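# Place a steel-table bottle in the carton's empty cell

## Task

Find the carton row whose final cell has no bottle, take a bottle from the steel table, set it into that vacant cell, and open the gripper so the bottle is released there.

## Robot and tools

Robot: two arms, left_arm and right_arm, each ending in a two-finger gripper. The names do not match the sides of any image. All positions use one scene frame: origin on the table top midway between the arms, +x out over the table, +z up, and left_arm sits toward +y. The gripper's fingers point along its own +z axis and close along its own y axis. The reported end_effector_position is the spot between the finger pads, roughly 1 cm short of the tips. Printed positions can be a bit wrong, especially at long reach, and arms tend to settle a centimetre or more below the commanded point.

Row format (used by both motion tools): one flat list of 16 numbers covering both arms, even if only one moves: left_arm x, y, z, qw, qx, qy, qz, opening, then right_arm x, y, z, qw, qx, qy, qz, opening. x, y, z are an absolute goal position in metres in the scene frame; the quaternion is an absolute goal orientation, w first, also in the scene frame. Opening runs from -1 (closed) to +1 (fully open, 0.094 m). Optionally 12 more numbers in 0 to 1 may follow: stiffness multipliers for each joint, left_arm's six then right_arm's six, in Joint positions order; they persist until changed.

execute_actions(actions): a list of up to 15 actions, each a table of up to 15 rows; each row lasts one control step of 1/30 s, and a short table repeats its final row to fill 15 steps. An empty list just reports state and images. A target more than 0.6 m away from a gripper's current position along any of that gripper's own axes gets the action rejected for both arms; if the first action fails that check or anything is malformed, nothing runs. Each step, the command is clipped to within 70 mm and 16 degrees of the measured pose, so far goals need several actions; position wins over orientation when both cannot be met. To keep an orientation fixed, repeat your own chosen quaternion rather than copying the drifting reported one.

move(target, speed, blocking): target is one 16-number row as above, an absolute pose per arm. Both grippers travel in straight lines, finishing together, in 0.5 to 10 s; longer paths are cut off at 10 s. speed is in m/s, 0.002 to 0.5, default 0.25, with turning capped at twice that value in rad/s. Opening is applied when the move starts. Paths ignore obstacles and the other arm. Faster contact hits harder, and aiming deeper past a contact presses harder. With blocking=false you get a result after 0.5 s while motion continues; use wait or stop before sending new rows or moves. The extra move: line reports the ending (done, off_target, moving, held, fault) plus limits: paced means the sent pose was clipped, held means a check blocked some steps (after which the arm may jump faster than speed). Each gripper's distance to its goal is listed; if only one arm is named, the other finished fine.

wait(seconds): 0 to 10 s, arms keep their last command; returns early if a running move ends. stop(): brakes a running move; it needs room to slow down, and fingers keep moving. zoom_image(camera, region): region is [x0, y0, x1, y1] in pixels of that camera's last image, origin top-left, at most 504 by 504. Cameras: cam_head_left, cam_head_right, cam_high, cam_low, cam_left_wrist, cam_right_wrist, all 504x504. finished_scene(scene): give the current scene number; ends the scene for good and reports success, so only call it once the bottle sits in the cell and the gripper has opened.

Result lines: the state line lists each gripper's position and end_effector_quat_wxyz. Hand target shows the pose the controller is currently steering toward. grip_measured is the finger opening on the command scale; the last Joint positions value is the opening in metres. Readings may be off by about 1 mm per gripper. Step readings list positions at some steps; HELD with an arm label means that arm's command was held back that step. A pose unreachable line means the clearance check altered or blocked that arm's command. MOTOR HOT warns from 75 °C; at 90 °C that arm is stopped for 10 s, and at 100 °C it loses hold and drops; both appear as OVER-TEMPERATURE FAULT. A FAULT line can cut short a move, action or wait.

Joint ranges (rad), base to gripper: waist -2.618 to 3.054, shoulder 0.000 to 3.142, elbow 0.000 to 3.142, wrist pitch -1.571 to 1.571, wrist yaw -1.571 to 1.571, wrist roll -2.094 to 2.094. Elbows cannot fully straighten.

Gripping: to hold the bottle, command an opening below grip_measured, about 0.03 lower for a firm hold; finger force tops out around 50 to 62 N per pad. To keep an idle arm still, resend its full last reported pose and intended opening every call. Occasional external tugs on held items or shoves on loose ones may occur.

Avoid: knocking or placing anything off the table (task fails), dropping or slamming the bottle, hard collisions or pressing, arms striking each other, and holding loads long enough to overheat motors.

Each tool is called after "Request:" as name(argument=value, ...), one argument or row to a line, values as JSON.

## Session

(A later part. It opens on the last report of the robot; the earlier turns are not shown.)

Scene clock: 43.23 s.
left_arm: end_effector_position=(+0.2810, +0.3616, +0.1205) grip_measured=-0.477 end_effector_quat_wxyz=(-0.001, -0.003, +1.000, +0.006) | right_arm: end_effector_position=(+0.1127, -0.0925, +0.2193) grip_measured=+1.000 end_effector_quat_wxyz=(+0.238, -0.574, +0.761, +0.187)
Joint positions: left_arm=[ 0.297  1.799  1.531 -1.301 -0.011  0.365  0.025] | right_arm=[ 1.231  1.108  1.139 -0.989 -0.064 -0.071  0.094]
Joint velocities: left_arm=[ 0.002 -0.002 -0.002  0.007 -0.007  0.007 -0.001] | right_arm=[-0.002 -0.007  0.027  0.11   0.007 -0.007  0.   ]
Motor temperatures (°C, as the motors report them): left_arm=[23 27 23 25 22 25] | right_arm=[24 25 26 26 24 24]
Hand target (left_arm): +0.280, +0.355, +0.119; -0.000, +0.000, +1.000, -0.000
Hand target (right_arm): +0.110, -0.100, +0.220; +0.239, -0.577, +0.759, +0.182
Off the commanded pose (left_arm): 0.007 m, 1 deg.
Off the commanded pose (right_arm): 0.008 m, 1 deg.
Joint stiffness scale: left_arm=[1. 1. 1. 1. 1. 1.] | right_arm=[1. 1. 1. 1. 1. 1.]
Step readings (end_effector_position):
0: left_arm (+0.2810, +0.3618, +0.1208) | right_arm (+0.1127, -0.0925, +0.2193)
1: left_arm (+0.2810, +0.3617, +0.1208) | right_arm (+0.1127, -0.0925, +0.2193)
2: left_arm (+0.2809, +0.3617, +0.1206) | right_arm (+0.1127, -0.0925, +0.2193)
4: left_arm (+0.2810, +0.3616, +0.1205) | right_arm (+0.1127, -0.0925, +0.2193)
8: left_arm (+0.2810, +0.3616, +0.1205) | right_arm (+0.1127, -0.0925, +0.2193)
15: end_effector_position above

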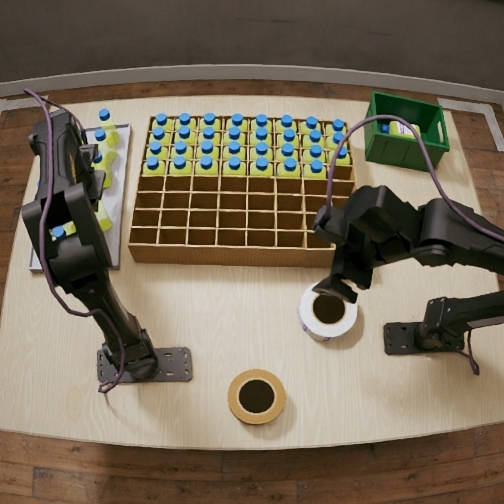

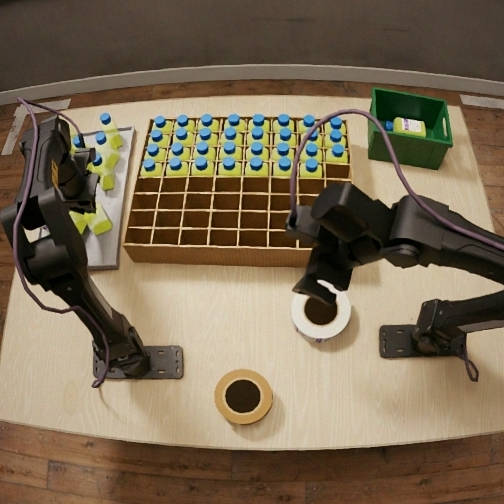

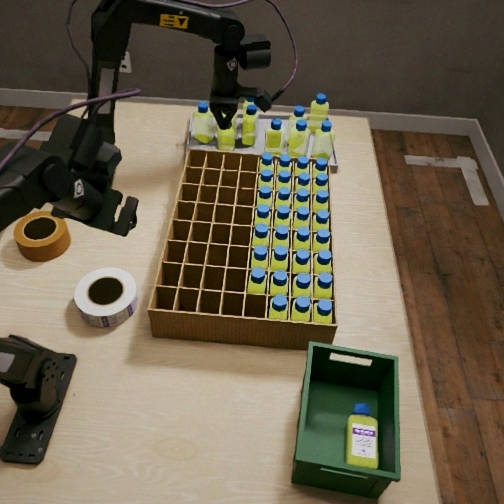

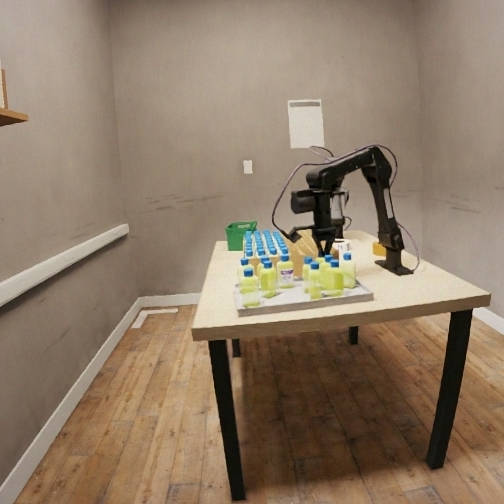

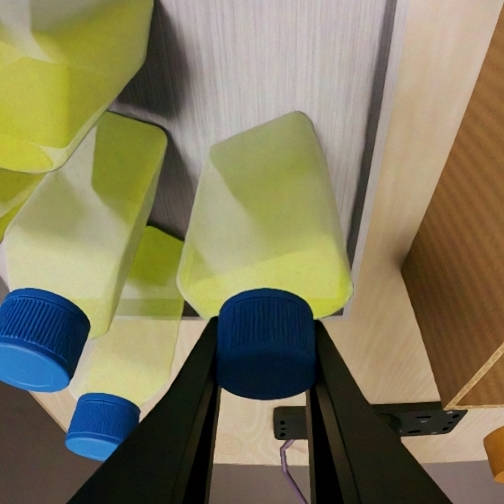

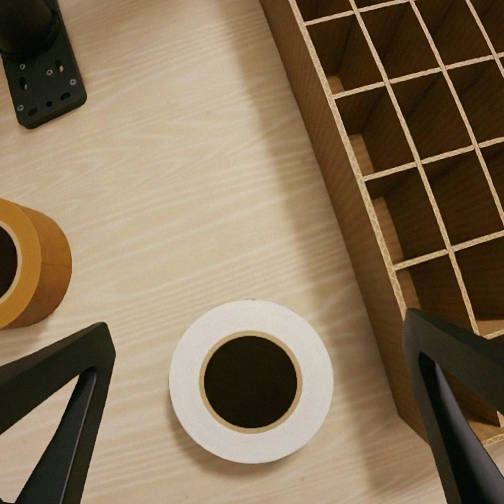

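Request:
move(
  target=[0.28, 0.355, 0.16, 0, 0, 1, 0, -0.52, 0.11, -0.10, 0.22, 0.2394, -0.577, 0.7592, 0.1819, 1],
  speed=0.15,
)

Request:
move(
  target=[0.135, 0.30, 0.16, 0, -0.1, 0.995, 0, -0.52, 0.11, -0.10, 0.22, 0.2394, -0.577, 0.7592, 0.1819, 1],
  speed=0.25,
)

Scene clock: 46.93 s.
left_arm: end_effector_position=(+0.2758, +0.3595, +0.1518) grip_measured=-0.477 end_effector_quat_wxyz=(-0.009, -0.003, +1.000, +0.002) | right_arm: end_effector_position=(+0.1127, -0.0925, +0.2193) grip_measured=+1.000 end_effector_quat_wxyz=(+0.238, -0.574, +0.761, +0.187)
Joint positions: left_arm=[ 0.297  1.799  1.656 -1.444 -0.011  0.365  0.025] | right_arm=[ 1.231  1.108  1.139 -0.989 -0.064 -0.071  0.094]
Joint velocities: left_arm=[-0.002  0.007  0.002 -0.066 -0.007 -0.007  0.001] | right_arm=[ 0.017 -0.007 -0.002 -0.037  0.037  0.066  0.   ]
Motor temperatures (°C, as the motors report them): left_arm=[23 27 23 25 22 25] | right_arm=[24 25 26 26 24 24]
Hand target (left_arm): +0.279, +0.355, +0.160; +0.000, +0.000, +1.000, -0.000
Hand target (right_arm): +0.110, -0.100, +0.220; +0.239, -0.577, +0.759, +0.182
Off the commanded pose (left_arm): 0.010 m, 1 deg.
Off the commanded pose (right_arm): 0.008 m, 1 deg.
Joint stiffness scale: left_arm=[1. 1. 1. 1. 1. 1.] | right_arm=[1. 1. 1. 1. 1. 1.]
move: done

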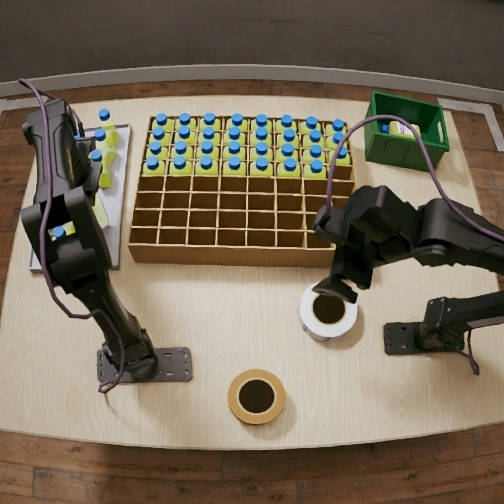

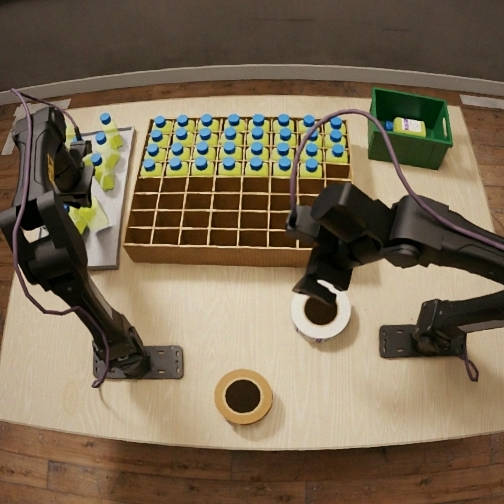

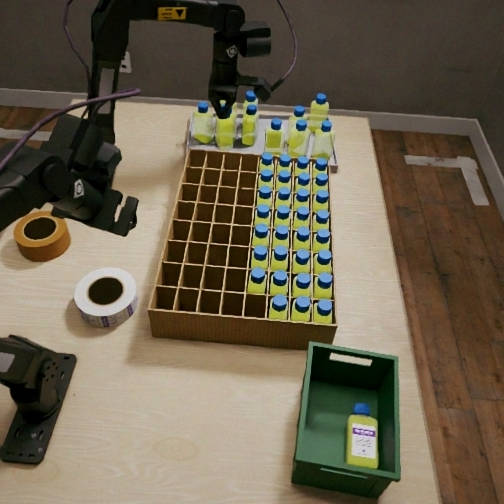

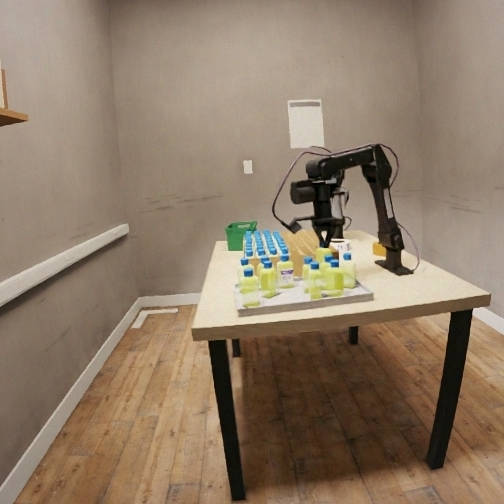

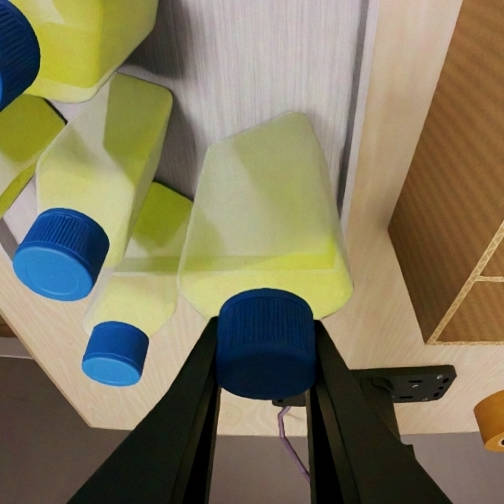

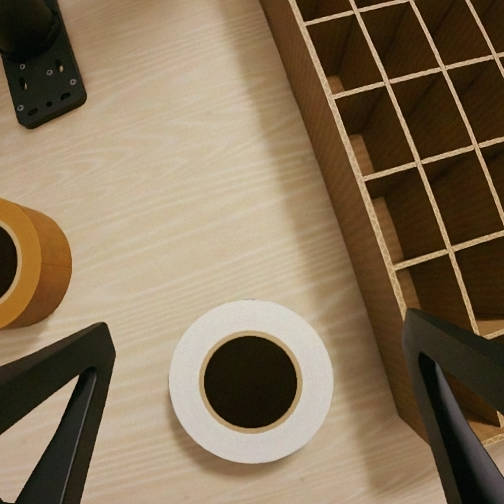

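Scene clock: 48.07 s.
left_arm: end_effector_position=(+0.1378, +0.3042, +0.1582) grip_measured=-0.477 end_effector_quat_wxyz=(+0.001, -0.102, +0.995, +0.005) | right_arm: end_effector_position=(+0.1127, -0.0925, +0.2193) grip_measured=+1.000 end_effector_quat_wxyz=(+0.238, -0.574, +0.761, +0.187)
Joint positions: left_arm=[ 0.29   1.216  1.137 -1.488 -0.009  0.16   0.025] | right_arm=[ 1.231  1.108  1.139 -0.989 -0.064 -0.071  0.094]
Joint velocities: left_arm=[-0.007 -0.012  0.002  0.007 -0.037  0.007 -0.   ] | right_arm=[-0.017 -0.002 -0.012 -0.007 -0.022  0.081  0.   ]
Motor temperatures (°C, as the motors report them): left_arm=[23 27 23 25 22 25] | right_arm=[24 25 26 27 24 24]
Hand target (left_arm): +0.135, +0.299, +0.157; -0.000, -0.100, +0.995, -0.000
Hand target (right_arm): +0.110, -0.100, +0.220; +0.239, -0.577, +0.759, +0.182
Off the commanded pose (left_arm): 0.005 m, 1 deg.
Off the commanded pose (right_arm): 0.008 m, 1 deg.
Joint stiffness scale: left_arm=[1. 1. 1. 1. 1. 1.] | right_arm=[1. 1. 1. 1. 1. 1.]
move: done

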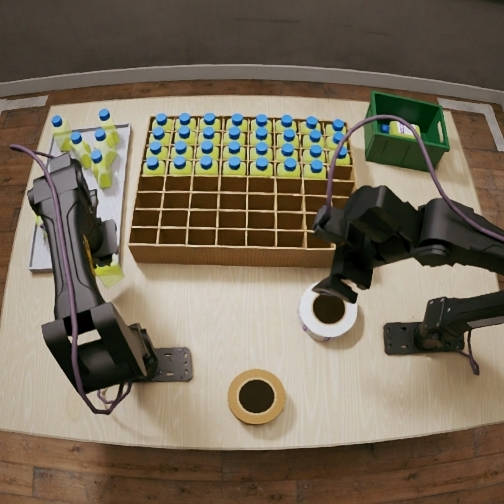

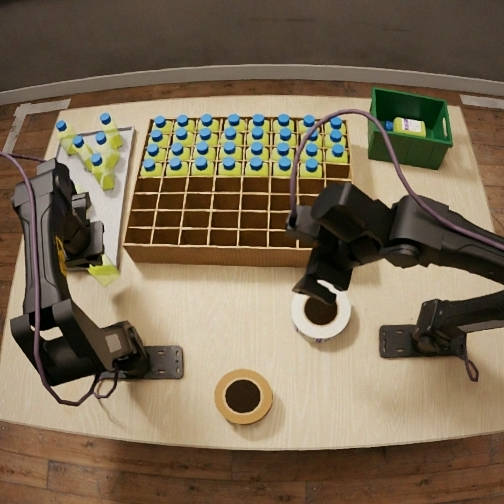

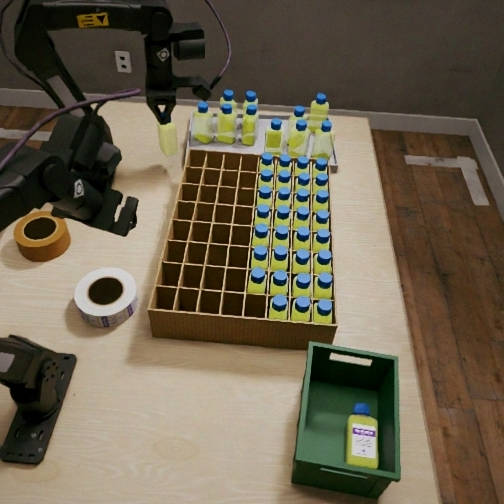

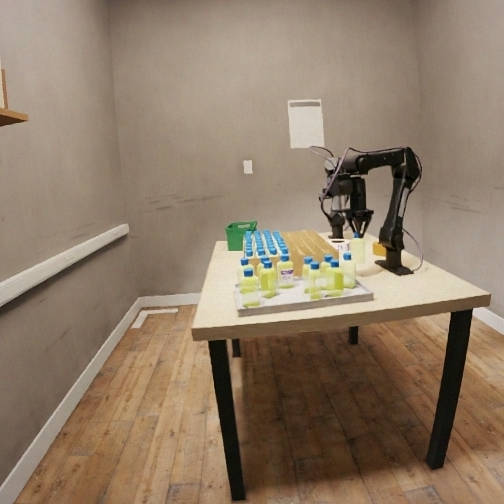

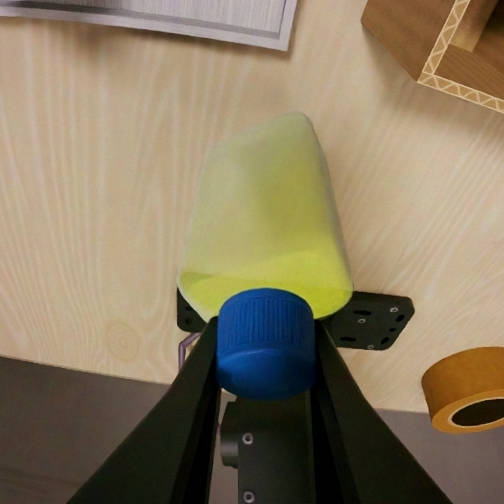

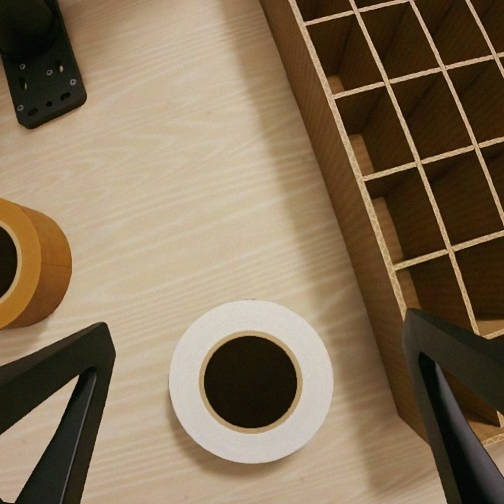

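Request:
move(
  target=[0.12, 0.03, 0.15, 0, -0.2231, 0.9748, 0, -0.52, 0.11, -0.10, 0.22, 0.2394, -0.577, 0.7592, 0.1819, 1],
  speed=0.25,
)

Request:
move(
  target=[0.12, 0.03, 0.123, 0, -0.2231, 0.9748, 0, -0.52, 0.11, -0.10, 0.22, 0.2394, -0.577, 0.7592, 0.1819, 1],
  speed=0.08,
)

Scene clock: 51.07 s.
left_arm: end_effector_position=(+0.1219, +0.0307, +0.1470) grip_measured=-0.477 end_effector_quat_wxyz=(-0.010, -0.224, +0.974, -0.016) | right_arm: end_effector_position=(+0.1127, -0.0925, +0.2193) grip_measured=+1.000 end_effector_quat_wxyz=(+0.238, -0.574, +0.761, +0.187)
Joint positions: left_arm=[-1.004  1.491  1.305 -1.364  0.032 -1.381  0.025] | right_arm=[ 1.231  1.108  1.139 -0.989 -0.064 -0.071  0.094]
Joint velocities: left_arm=[ 0.007 -0.002 -0.017  0.051 -0.007 -0.007 -0.   ] | right_arm=[-0.022 -0.012  0.007 -0.037 -0.007  0.037  0.   ]
Motor temperatures (°C, as the motors report them): left_arm=[23 27 23 25 22 25] | right_arm=[24 24 26 27 24 24]
Hand target (left_arm): +0.124, +0.028, +0.151; -0.002, -0.223, +0.975, -0.016
Hand target (right_arm): +0.110, -0.100, +0.220; +0.239, -0.577, +0.759, +0.182
Off the commanded pose (left_arm): 0.004 m, 2 deg.
Off the commanded pose (right_arm): 0.008 m, 1 deg.
Joint stiffness scale: left_arm=[1. 1. 1. 1. 1. 1.] | right_arm=[1. 1. 1. 1. 1. 1.]
move: done

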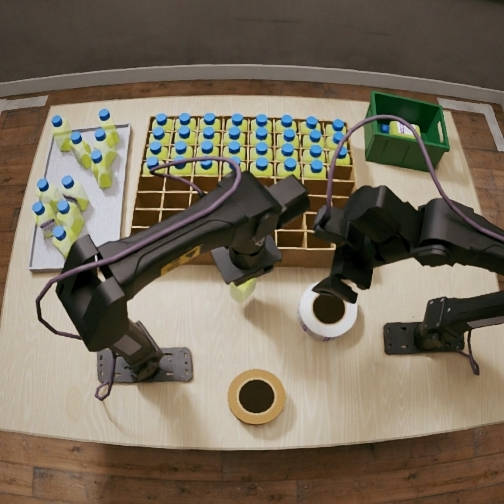

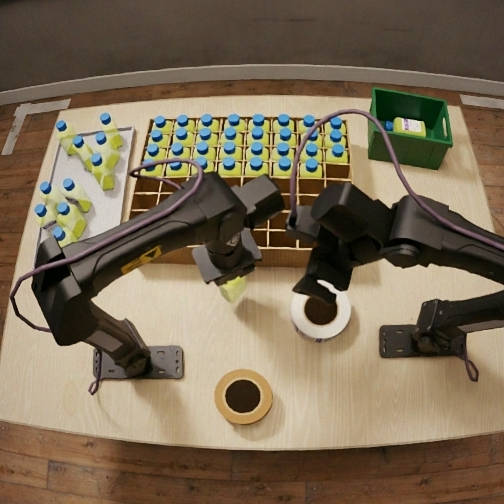

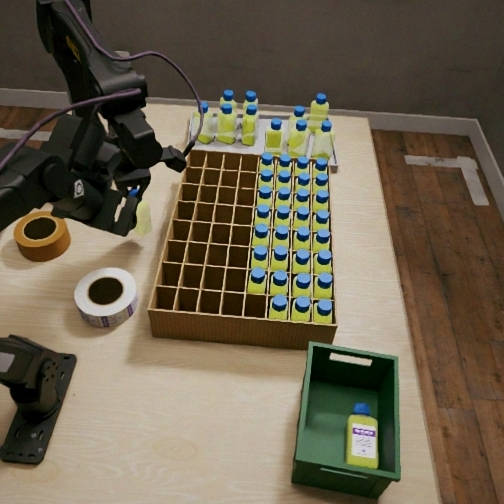

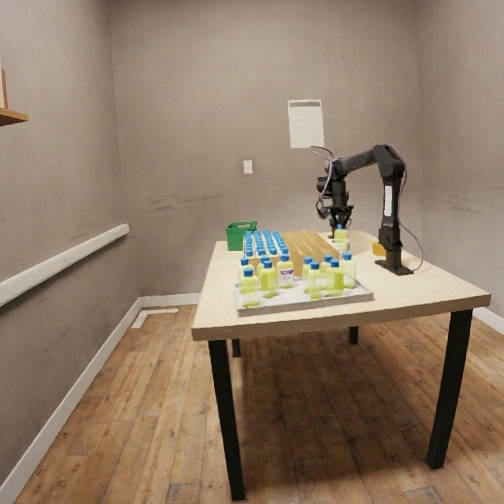

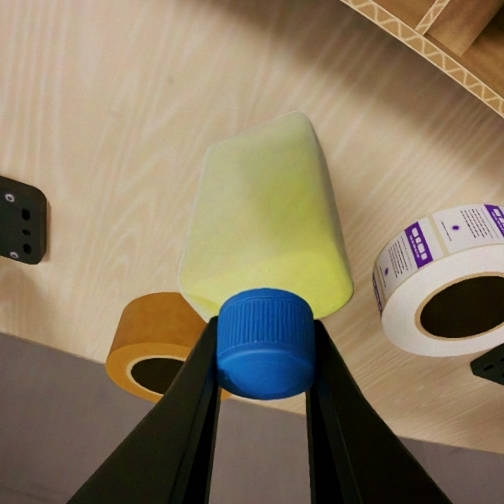

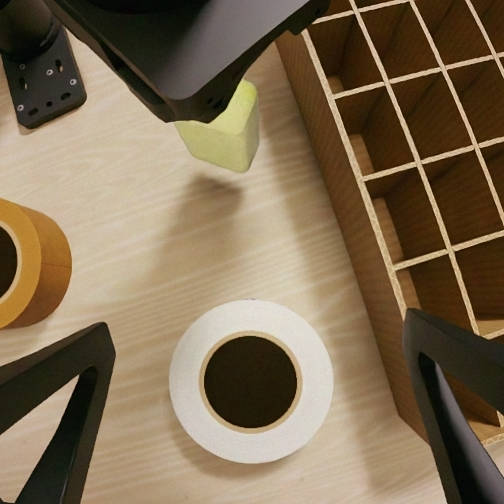

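Scene clock: 51.97 s.
left_arm: end_effector_position=(+0.1217, +0.0283, +0.1279) grip_measured=-0.477 end_effector_quat_wxyz=(-0.004, -0.225, +0.974, -0.010) | right_arm: end_effector_position=(+0.1127, -0.0925, +0.2193) grip_measured=+1.000 end_effector_quat_wxyz=(+0.238, -0.574, +0.761, +0.187)
Joint positions: left_arm=[-1.021  1.502  1.239 -1.292  0.016 -1.402  0.025] | right_arm=[ 1.231  1.108  1.139 -0.989 -0.064 -0.071  0.094]
Joint velocities: left_arm=[ 0.002  0.007 -0.002  0.051 -0.081 -0.051  0.   ] | right_arm=[-0.022 -0.002  0.022 -0.081  0.007  0.007  0.   ]
Motor temperatures (°C, as the motors report them): left_arm=[23 27 23 25 22 25] | right_arm=[24 24 26 27 24 24]
Hand target (left_arm): +0.120, +0.029, +0.123; -0.000, -0.223, +0.975, -0.000
Hand target (right_arm): +0.110, -0.100, +0.220; +0.239, -0.577, +0.759, +0.182
Off the commanded pose (left_arm): 0.005 m, 1 deg.
Off the commanded pose (right_arm): 0.008 m, 1 deg.
Joint stiffness scale: left_arm=[1. 1. 1. 1. 1. 1.] | right_arm=[1. 1. 1. 1. 1. 1.]
move: done

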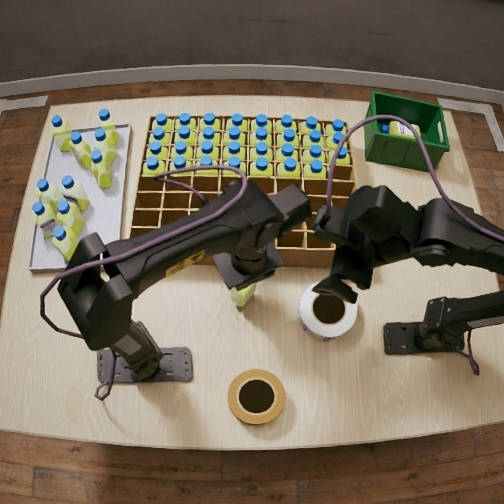

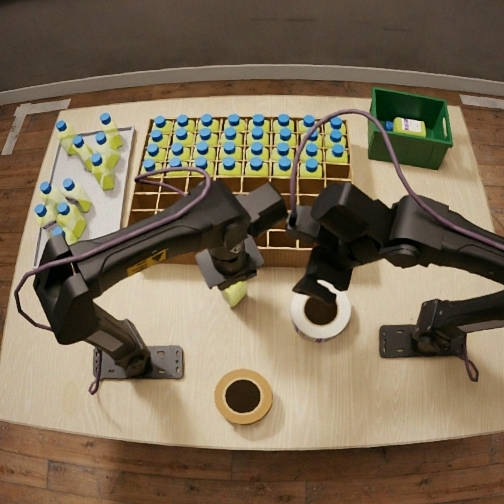

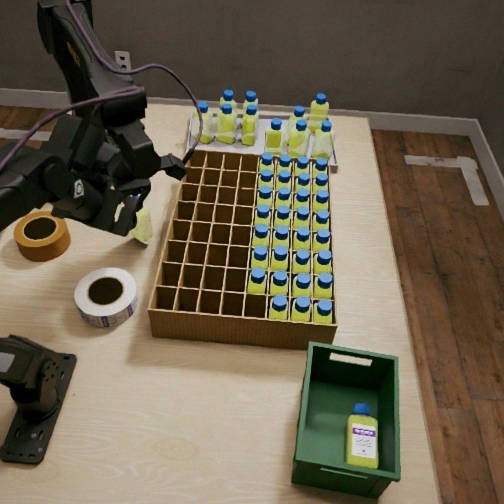

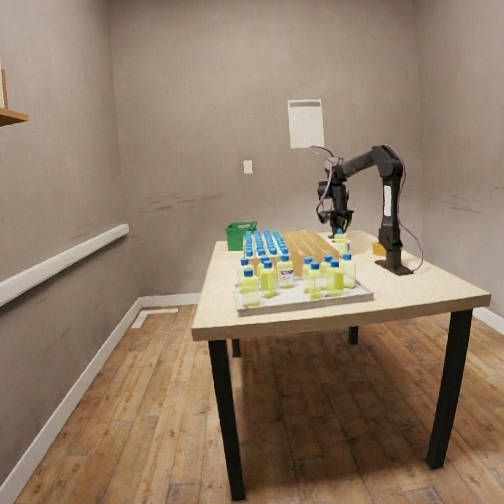

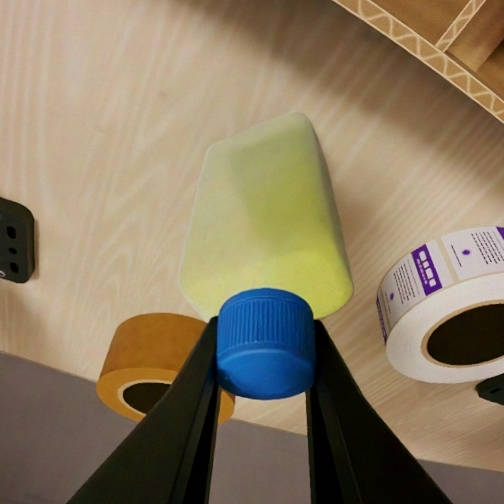

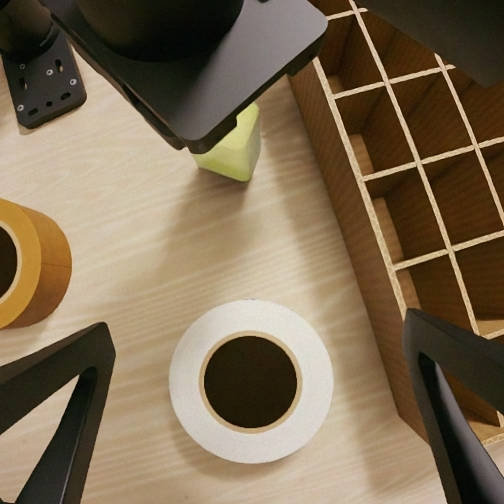

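Request:
zoom_image(
  camera="cam_low",
  region=[300, 190, 390, 270],
)

Request:
zoom_image(
  camera="cam_right_wrist",
  region=[140, 70, 320, 230],
)

Region (300, 190, 390, 270) of cam_low's 504x504 image, scaled by 5.600, with more detail than that image has.

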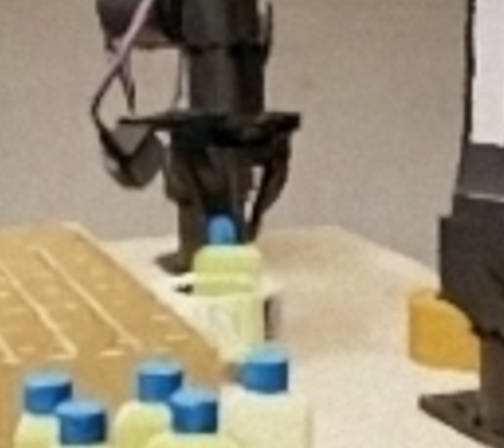

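Region (140, 70, 320, 230) of cam_right_wrist's 504x504 image, scaled by 2.800, with more detail than that image has.

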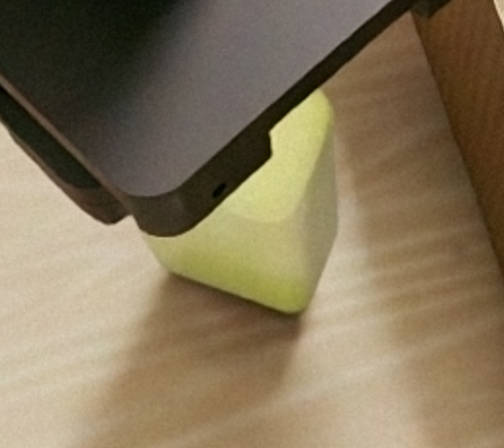

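Request:
move(
  target=[0.12, 0.03, 0.114, 0, -0.2231, 0.9748, 0, -0.52, 0.11, -0.10, 0.22, 0.2394, -0.577, 0.7592, 0.1819, 1],
  speed=0.04,
)

Scene clock: 53.57 s.
left_arm: end_effector_position=(+0.1214, +0.0288, +0.1192) grip_measured=-0.477 end_effector_quat_wxyz=(-0.004, -0.226, +0.974, -0.010) | right_arm: end_effector_position=(+0.1127, -0.0925, +0.2193) grip_measured=+1.000 end_effector_quat_wxyz=(+0.238, -0.574, +0.761, +0.187)
Joint positions: left_arm=[-1.021  1.502  1.205 -1.259  0.015 -1.402  0.025] | right_arm=[ 1.231  1.108  1.139 -0.989 -0.064 -0.071  0.094]
Joint velocities: left_arm=[-0.002 -0.007  0.002  0.007 -0.066 -0.066 -0.   ] | right_arm=[-0.017 -0.012  0.012  0.007 -0.022 -0.11   0.   ]
Motor temperatures (°C, as the motors report them): left_arm=[23 26 23 25 22 25] | right_arm=[24 24 26 27 24 24]
Hand target (left_arm): +0.120, +0.030, +0.114; -0.000, -0.223, +0.975, -0.000
Hand target (right_arm): +0.110, -0.100, +0.220; +0.239, -0.577, +0.759, +0.182
Off the commanded pose (left_arm): 0.006 m, 1 deg.
Off the commanded pose (right_arm): 0.008 m, 1 deg.
Joint stiffness scale: left_arm=[1. 1. 1. 1. 1. 1.] | right_arm=[1. 1. 1. 1. 1. 1.]
move: done

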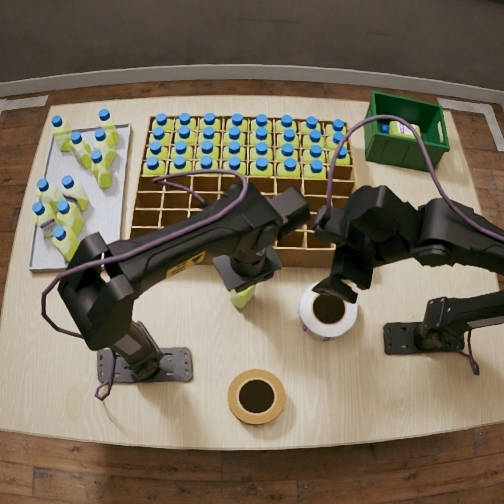

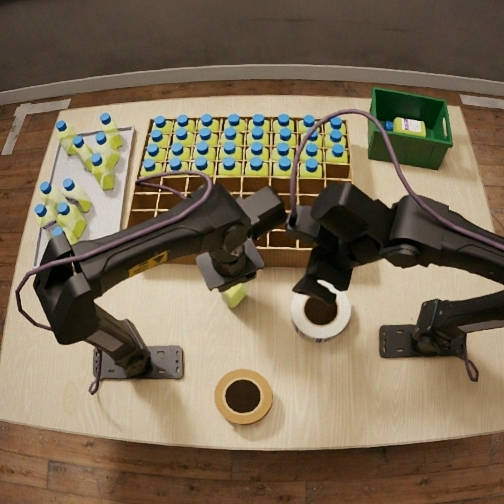

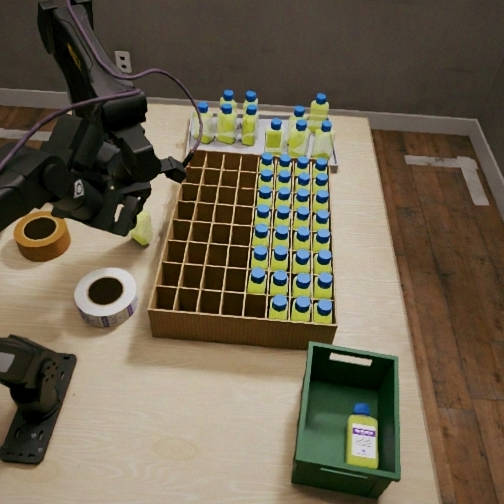

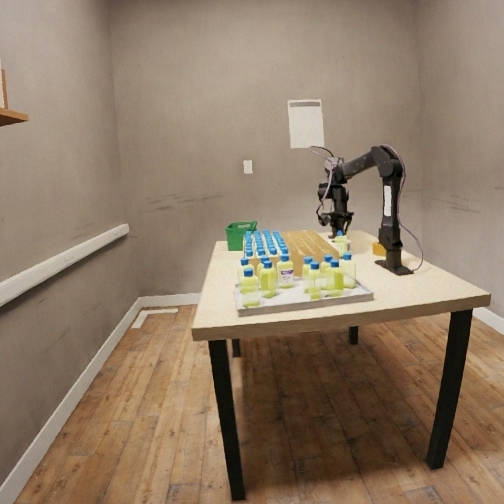

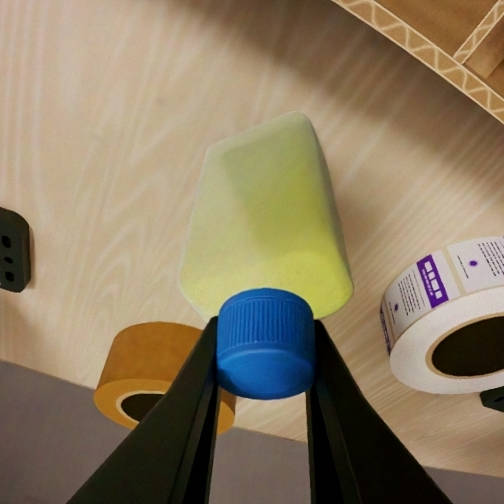

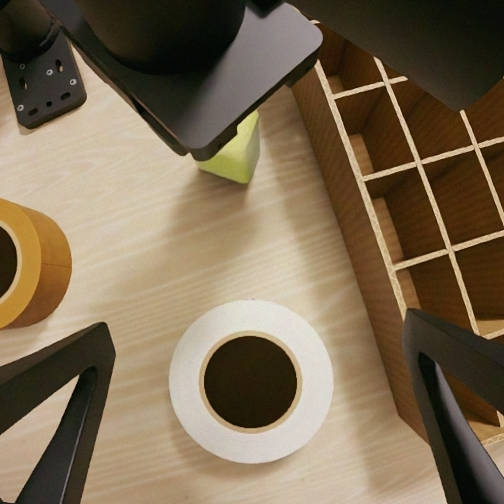

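Request:
execute_actions(
  actions=[
    [[0.12, 0.03, 0.112, 0, -0.2231, 0.9748, 0, -0.52, 0.11, -0.10, 0.22, 0.2394, -0.577, 0.7592, 0.1819, 1],[0.12, 0.03, 0.111, 0, -0.2231, 0.9748, 0, -0.52, 0.11, -0.10, 0.22, 0.2394, -0.577, 0.7592, 0.1819, 1],[0.12, 0.03, 0.110, 0, -0.2231, 0.9748, 0, -0.52, 0.11, -0.10, 0.22, 0.2394, -0.577, 0.7592, 0.1819, 1]],
  ],
)

Scene clock: 54.63 s.
left_arm: end_effector_position=(+0.1218, +0.0284, +0.1154) grip_measured=-0.477 end_effector_quat_wxyz=(-0.003, -0.226, +0.974, -0.011) | right_arm: end_effector_position=(+0.1127, -0.0925, +0.2193) grip_measured=+1.000 end_effector_quat_wxyz=(+0.238, -0.574, +0.761, +0.187)
Joint positions: left_arm=[-1.021  1.502  1.189 -1.24   0.015 -1.403  0.025] | right_arm=[ 1.231  1.108  1.139 -0.989 -0.064 -0.071  0.094]
Joint velocities: left_arm=[-0.007  0.007 -0.007 -0.022 -0.037  0.022 -0.001] | right_arm=[ 0.007 -0.007 -0.007 -0.022 -0.037 -0.022  0.   ]
Motor temperatures (°C, as the motors report them): left_arm=[23 26 23 25 22 25] | right_arm=[24 24 26 27 24 24]
Hand target (left_arm): +0.120, +0.030, +0.110; -0.000, -0.223, +0.975, -0.000
Hand target (right_arm): +0.110, -0.100, +0.220; +0.239, -0.577, +0.759, +0.182
Off the commanded pose (left_arm): 0.006 m, 1 deg.
Off the commanded pose (right_arm): 0.008 m, 1 deg.
Joint stiffness scale: left_arm=[1. 1. 1. 1. 1. 1.] | right_arm=[1. 1. 1. 1. 1. 1.]
Step readings (end_effector_position):
0: left_arm (+0.1219, +0.0282, +0.1192) | right_arm (+0.1127, -0.0925, +0.2193)
1: left_arm (+0.1220, +0.0280, +0.1192) | right_arm (+0.1127, -0.0925, +0.2193)
2: left_arm (+0.1221, +0.0279, +0.1188) | right_arm (+0.1127, -0.0925, +0.2193)
4: left_arm (+0.1221, +0.0279, +0.1173) | right_arm (+0.1127, -0.0925, +0.2193)
8: left_arm (+0.1213, +0.0291, +0.1154) | right_arm (+0.1127, -0.0925, +0.2193)
15: end_effector_position above

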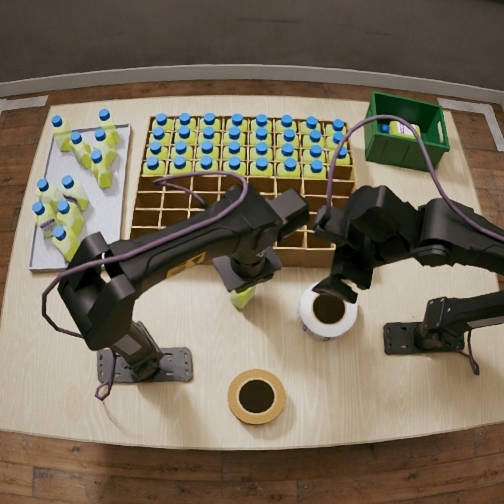

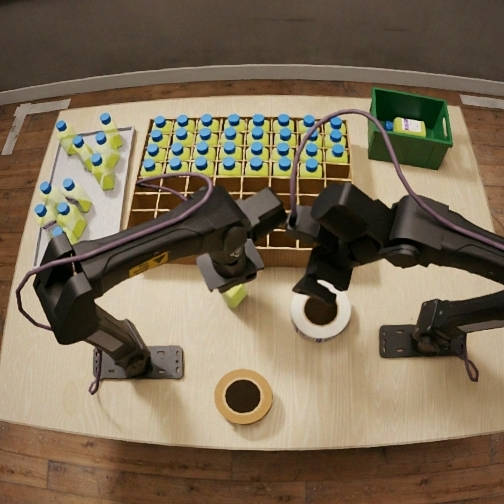

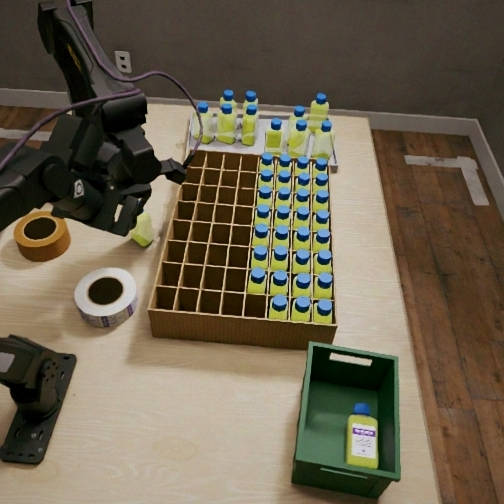

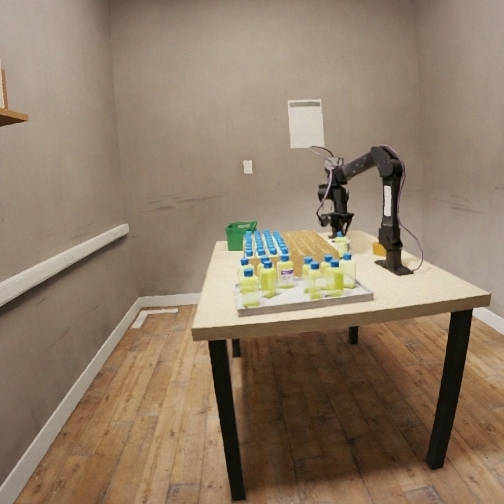

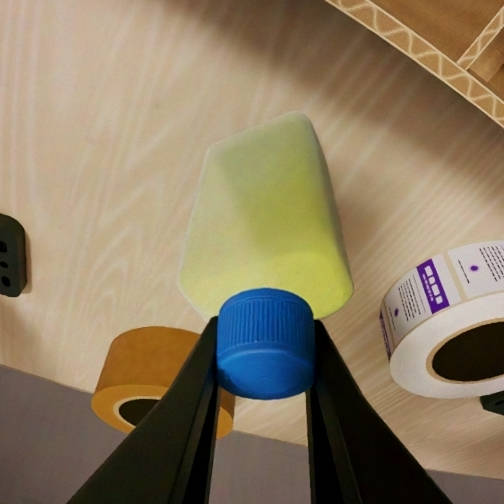

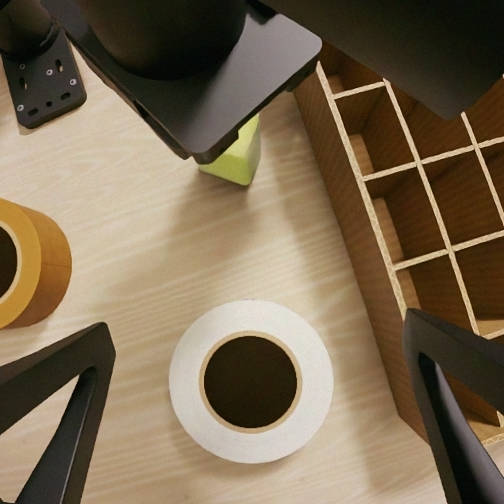

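Request:
execute_actions(
  actions=[
    [[0.12, 0.03, 0.109, 0, -0.2231, 0.9748, 0, -0.52, 0.11, -0.10, 0.22, 0.2394, -0.577, 0.7592, 0.1819, 1],[0.12, 0.03, 0.108, 0, -0.2231, 0.9748, 0, -0.52, 0.11, -0.10, 0.22, 0.2394, -0.577, 0.7592, 0.1819, 1],[0.12, 0.03, 0.107, 0, -0.2231, 0.9748, 0, -0.52, 0.11, -0.10, 0.22, 0.2394, -0.577, 0.7592, 0.1819, 1],[0.12, 0.03, 0.106, 0, -0.2231, 0.9748, 0, -0.52, 0.11, -0.10, 0.22, 0.2394, -0.577, 0.7592, 0.1819, 1],[0.12, 0.03, 0.105, 0, -0.2231, 0.9748, 0, -0.52, 0.11, -0.10, 0.22, 0.2394, -0.577, 0.7592, 0.1819, 1]],
  ],
)

Scene clock: 55.93 s.
left_arm: end_effector_position=(+0.1218, +0.0285, +0.1108) grip_measured=-0.477 end_effector_quat_wxyz=(-0.003, -0.226, +0.974, -0.012) | right_arm: end_effector_position=(+0.1127, -0.0926, +0.2193) grip_measured=+1.000 end_effector_quat_wxyz=(+0.238, -0.574, +0.761, +0.187)
Joint positions: left_arm=[-1.021  1.502  1.171 -1.221  0.014 -1.403  0.025] | right_arm=[ 1.231  1.108  1.139 -0.989 -0.064 -0.071  0.094]
Joint velocities: left_arm=[-0.002  0.007  0.002 -0.007  0.037 -0.037 -0.   ] | right_arm=[ 0.007  0.002  0.002  0.022 -0.051 -0.037  0.   ]
Motor temperatures (°C, as the motors report them): left_arm=[23 26 23 25 22 25] | right_arm=[24 24 26 27 24 24]
Hand target (left_arm): +0.120, +0.030, +0.105; -0.000, -0.223, +0.975, -0.000
Hand target (right_arm): +0.110, -0.100, +0.220; +0.239, -0.577, +0.759, +0.182
Off the commanded pose (left_arm): 0.006 m, 1 deg.
Off the commanded pose (right_arm): 0.008 m, 1 deg.
Joint stiffness scale: left_arm=[1. 1. 1. 1. 1. 1.] | right_arm=[1. 1. 1. 1. 1. 1.]
Step readings (end_effector_position):
0: left_arm (+0.1219, +0.0282, +0.1154) | right_arm (+0.1127, -0.0925, +0.2193)
1: left_arm (+0.1219, +0.0281, +0.1154) | right_arm (+0.1127, -0.0925, +0.2193)
2: left_arm (+0.1220, +0.0280, +0.1154) | right_arm (+0.1127, -0.0925, +0.2193)
4: left_arm (+0.1223, +0.0277, +0.1144) | right_arm (+0.1127, -0.0925, +0.2193)
8: left_arm (+0.1213, +0.0291, +0.1111) | right_arm (+0.1127, -0.0925, +0.2193)
15: end_effector_position above

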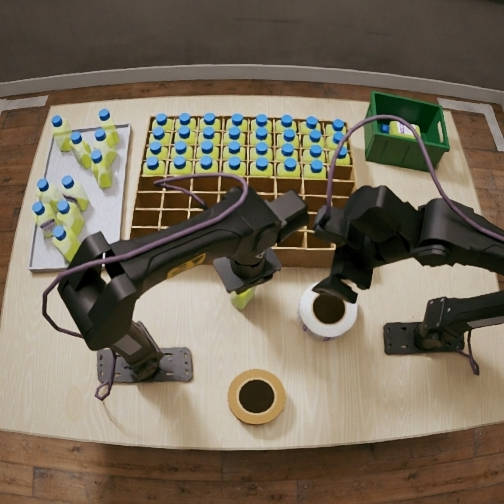

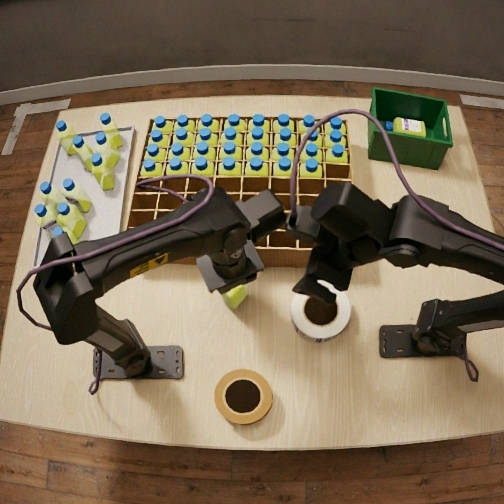

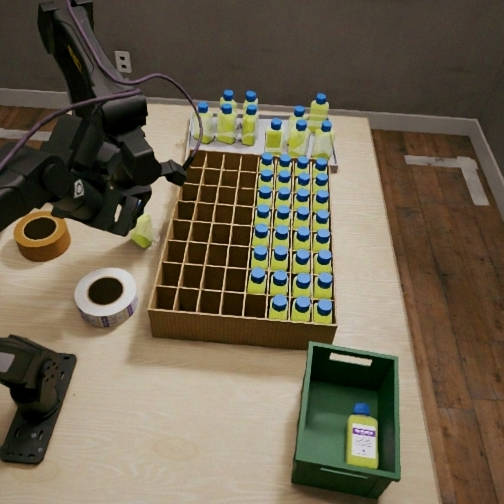

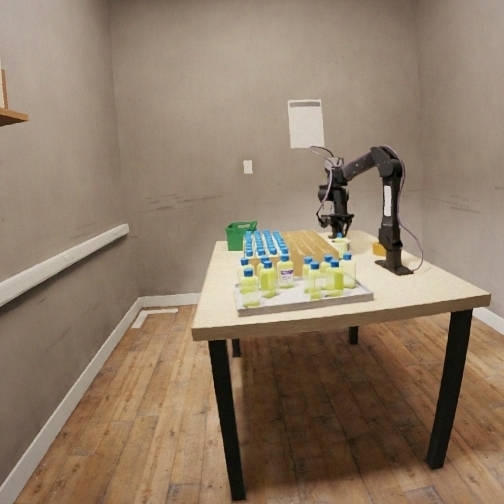

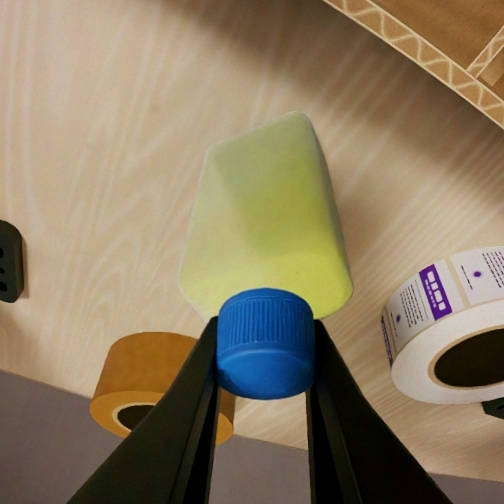

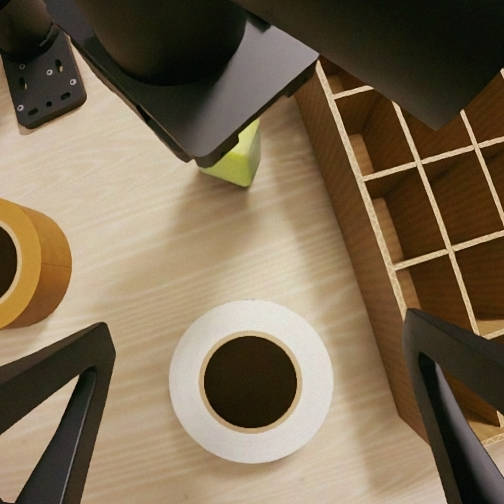

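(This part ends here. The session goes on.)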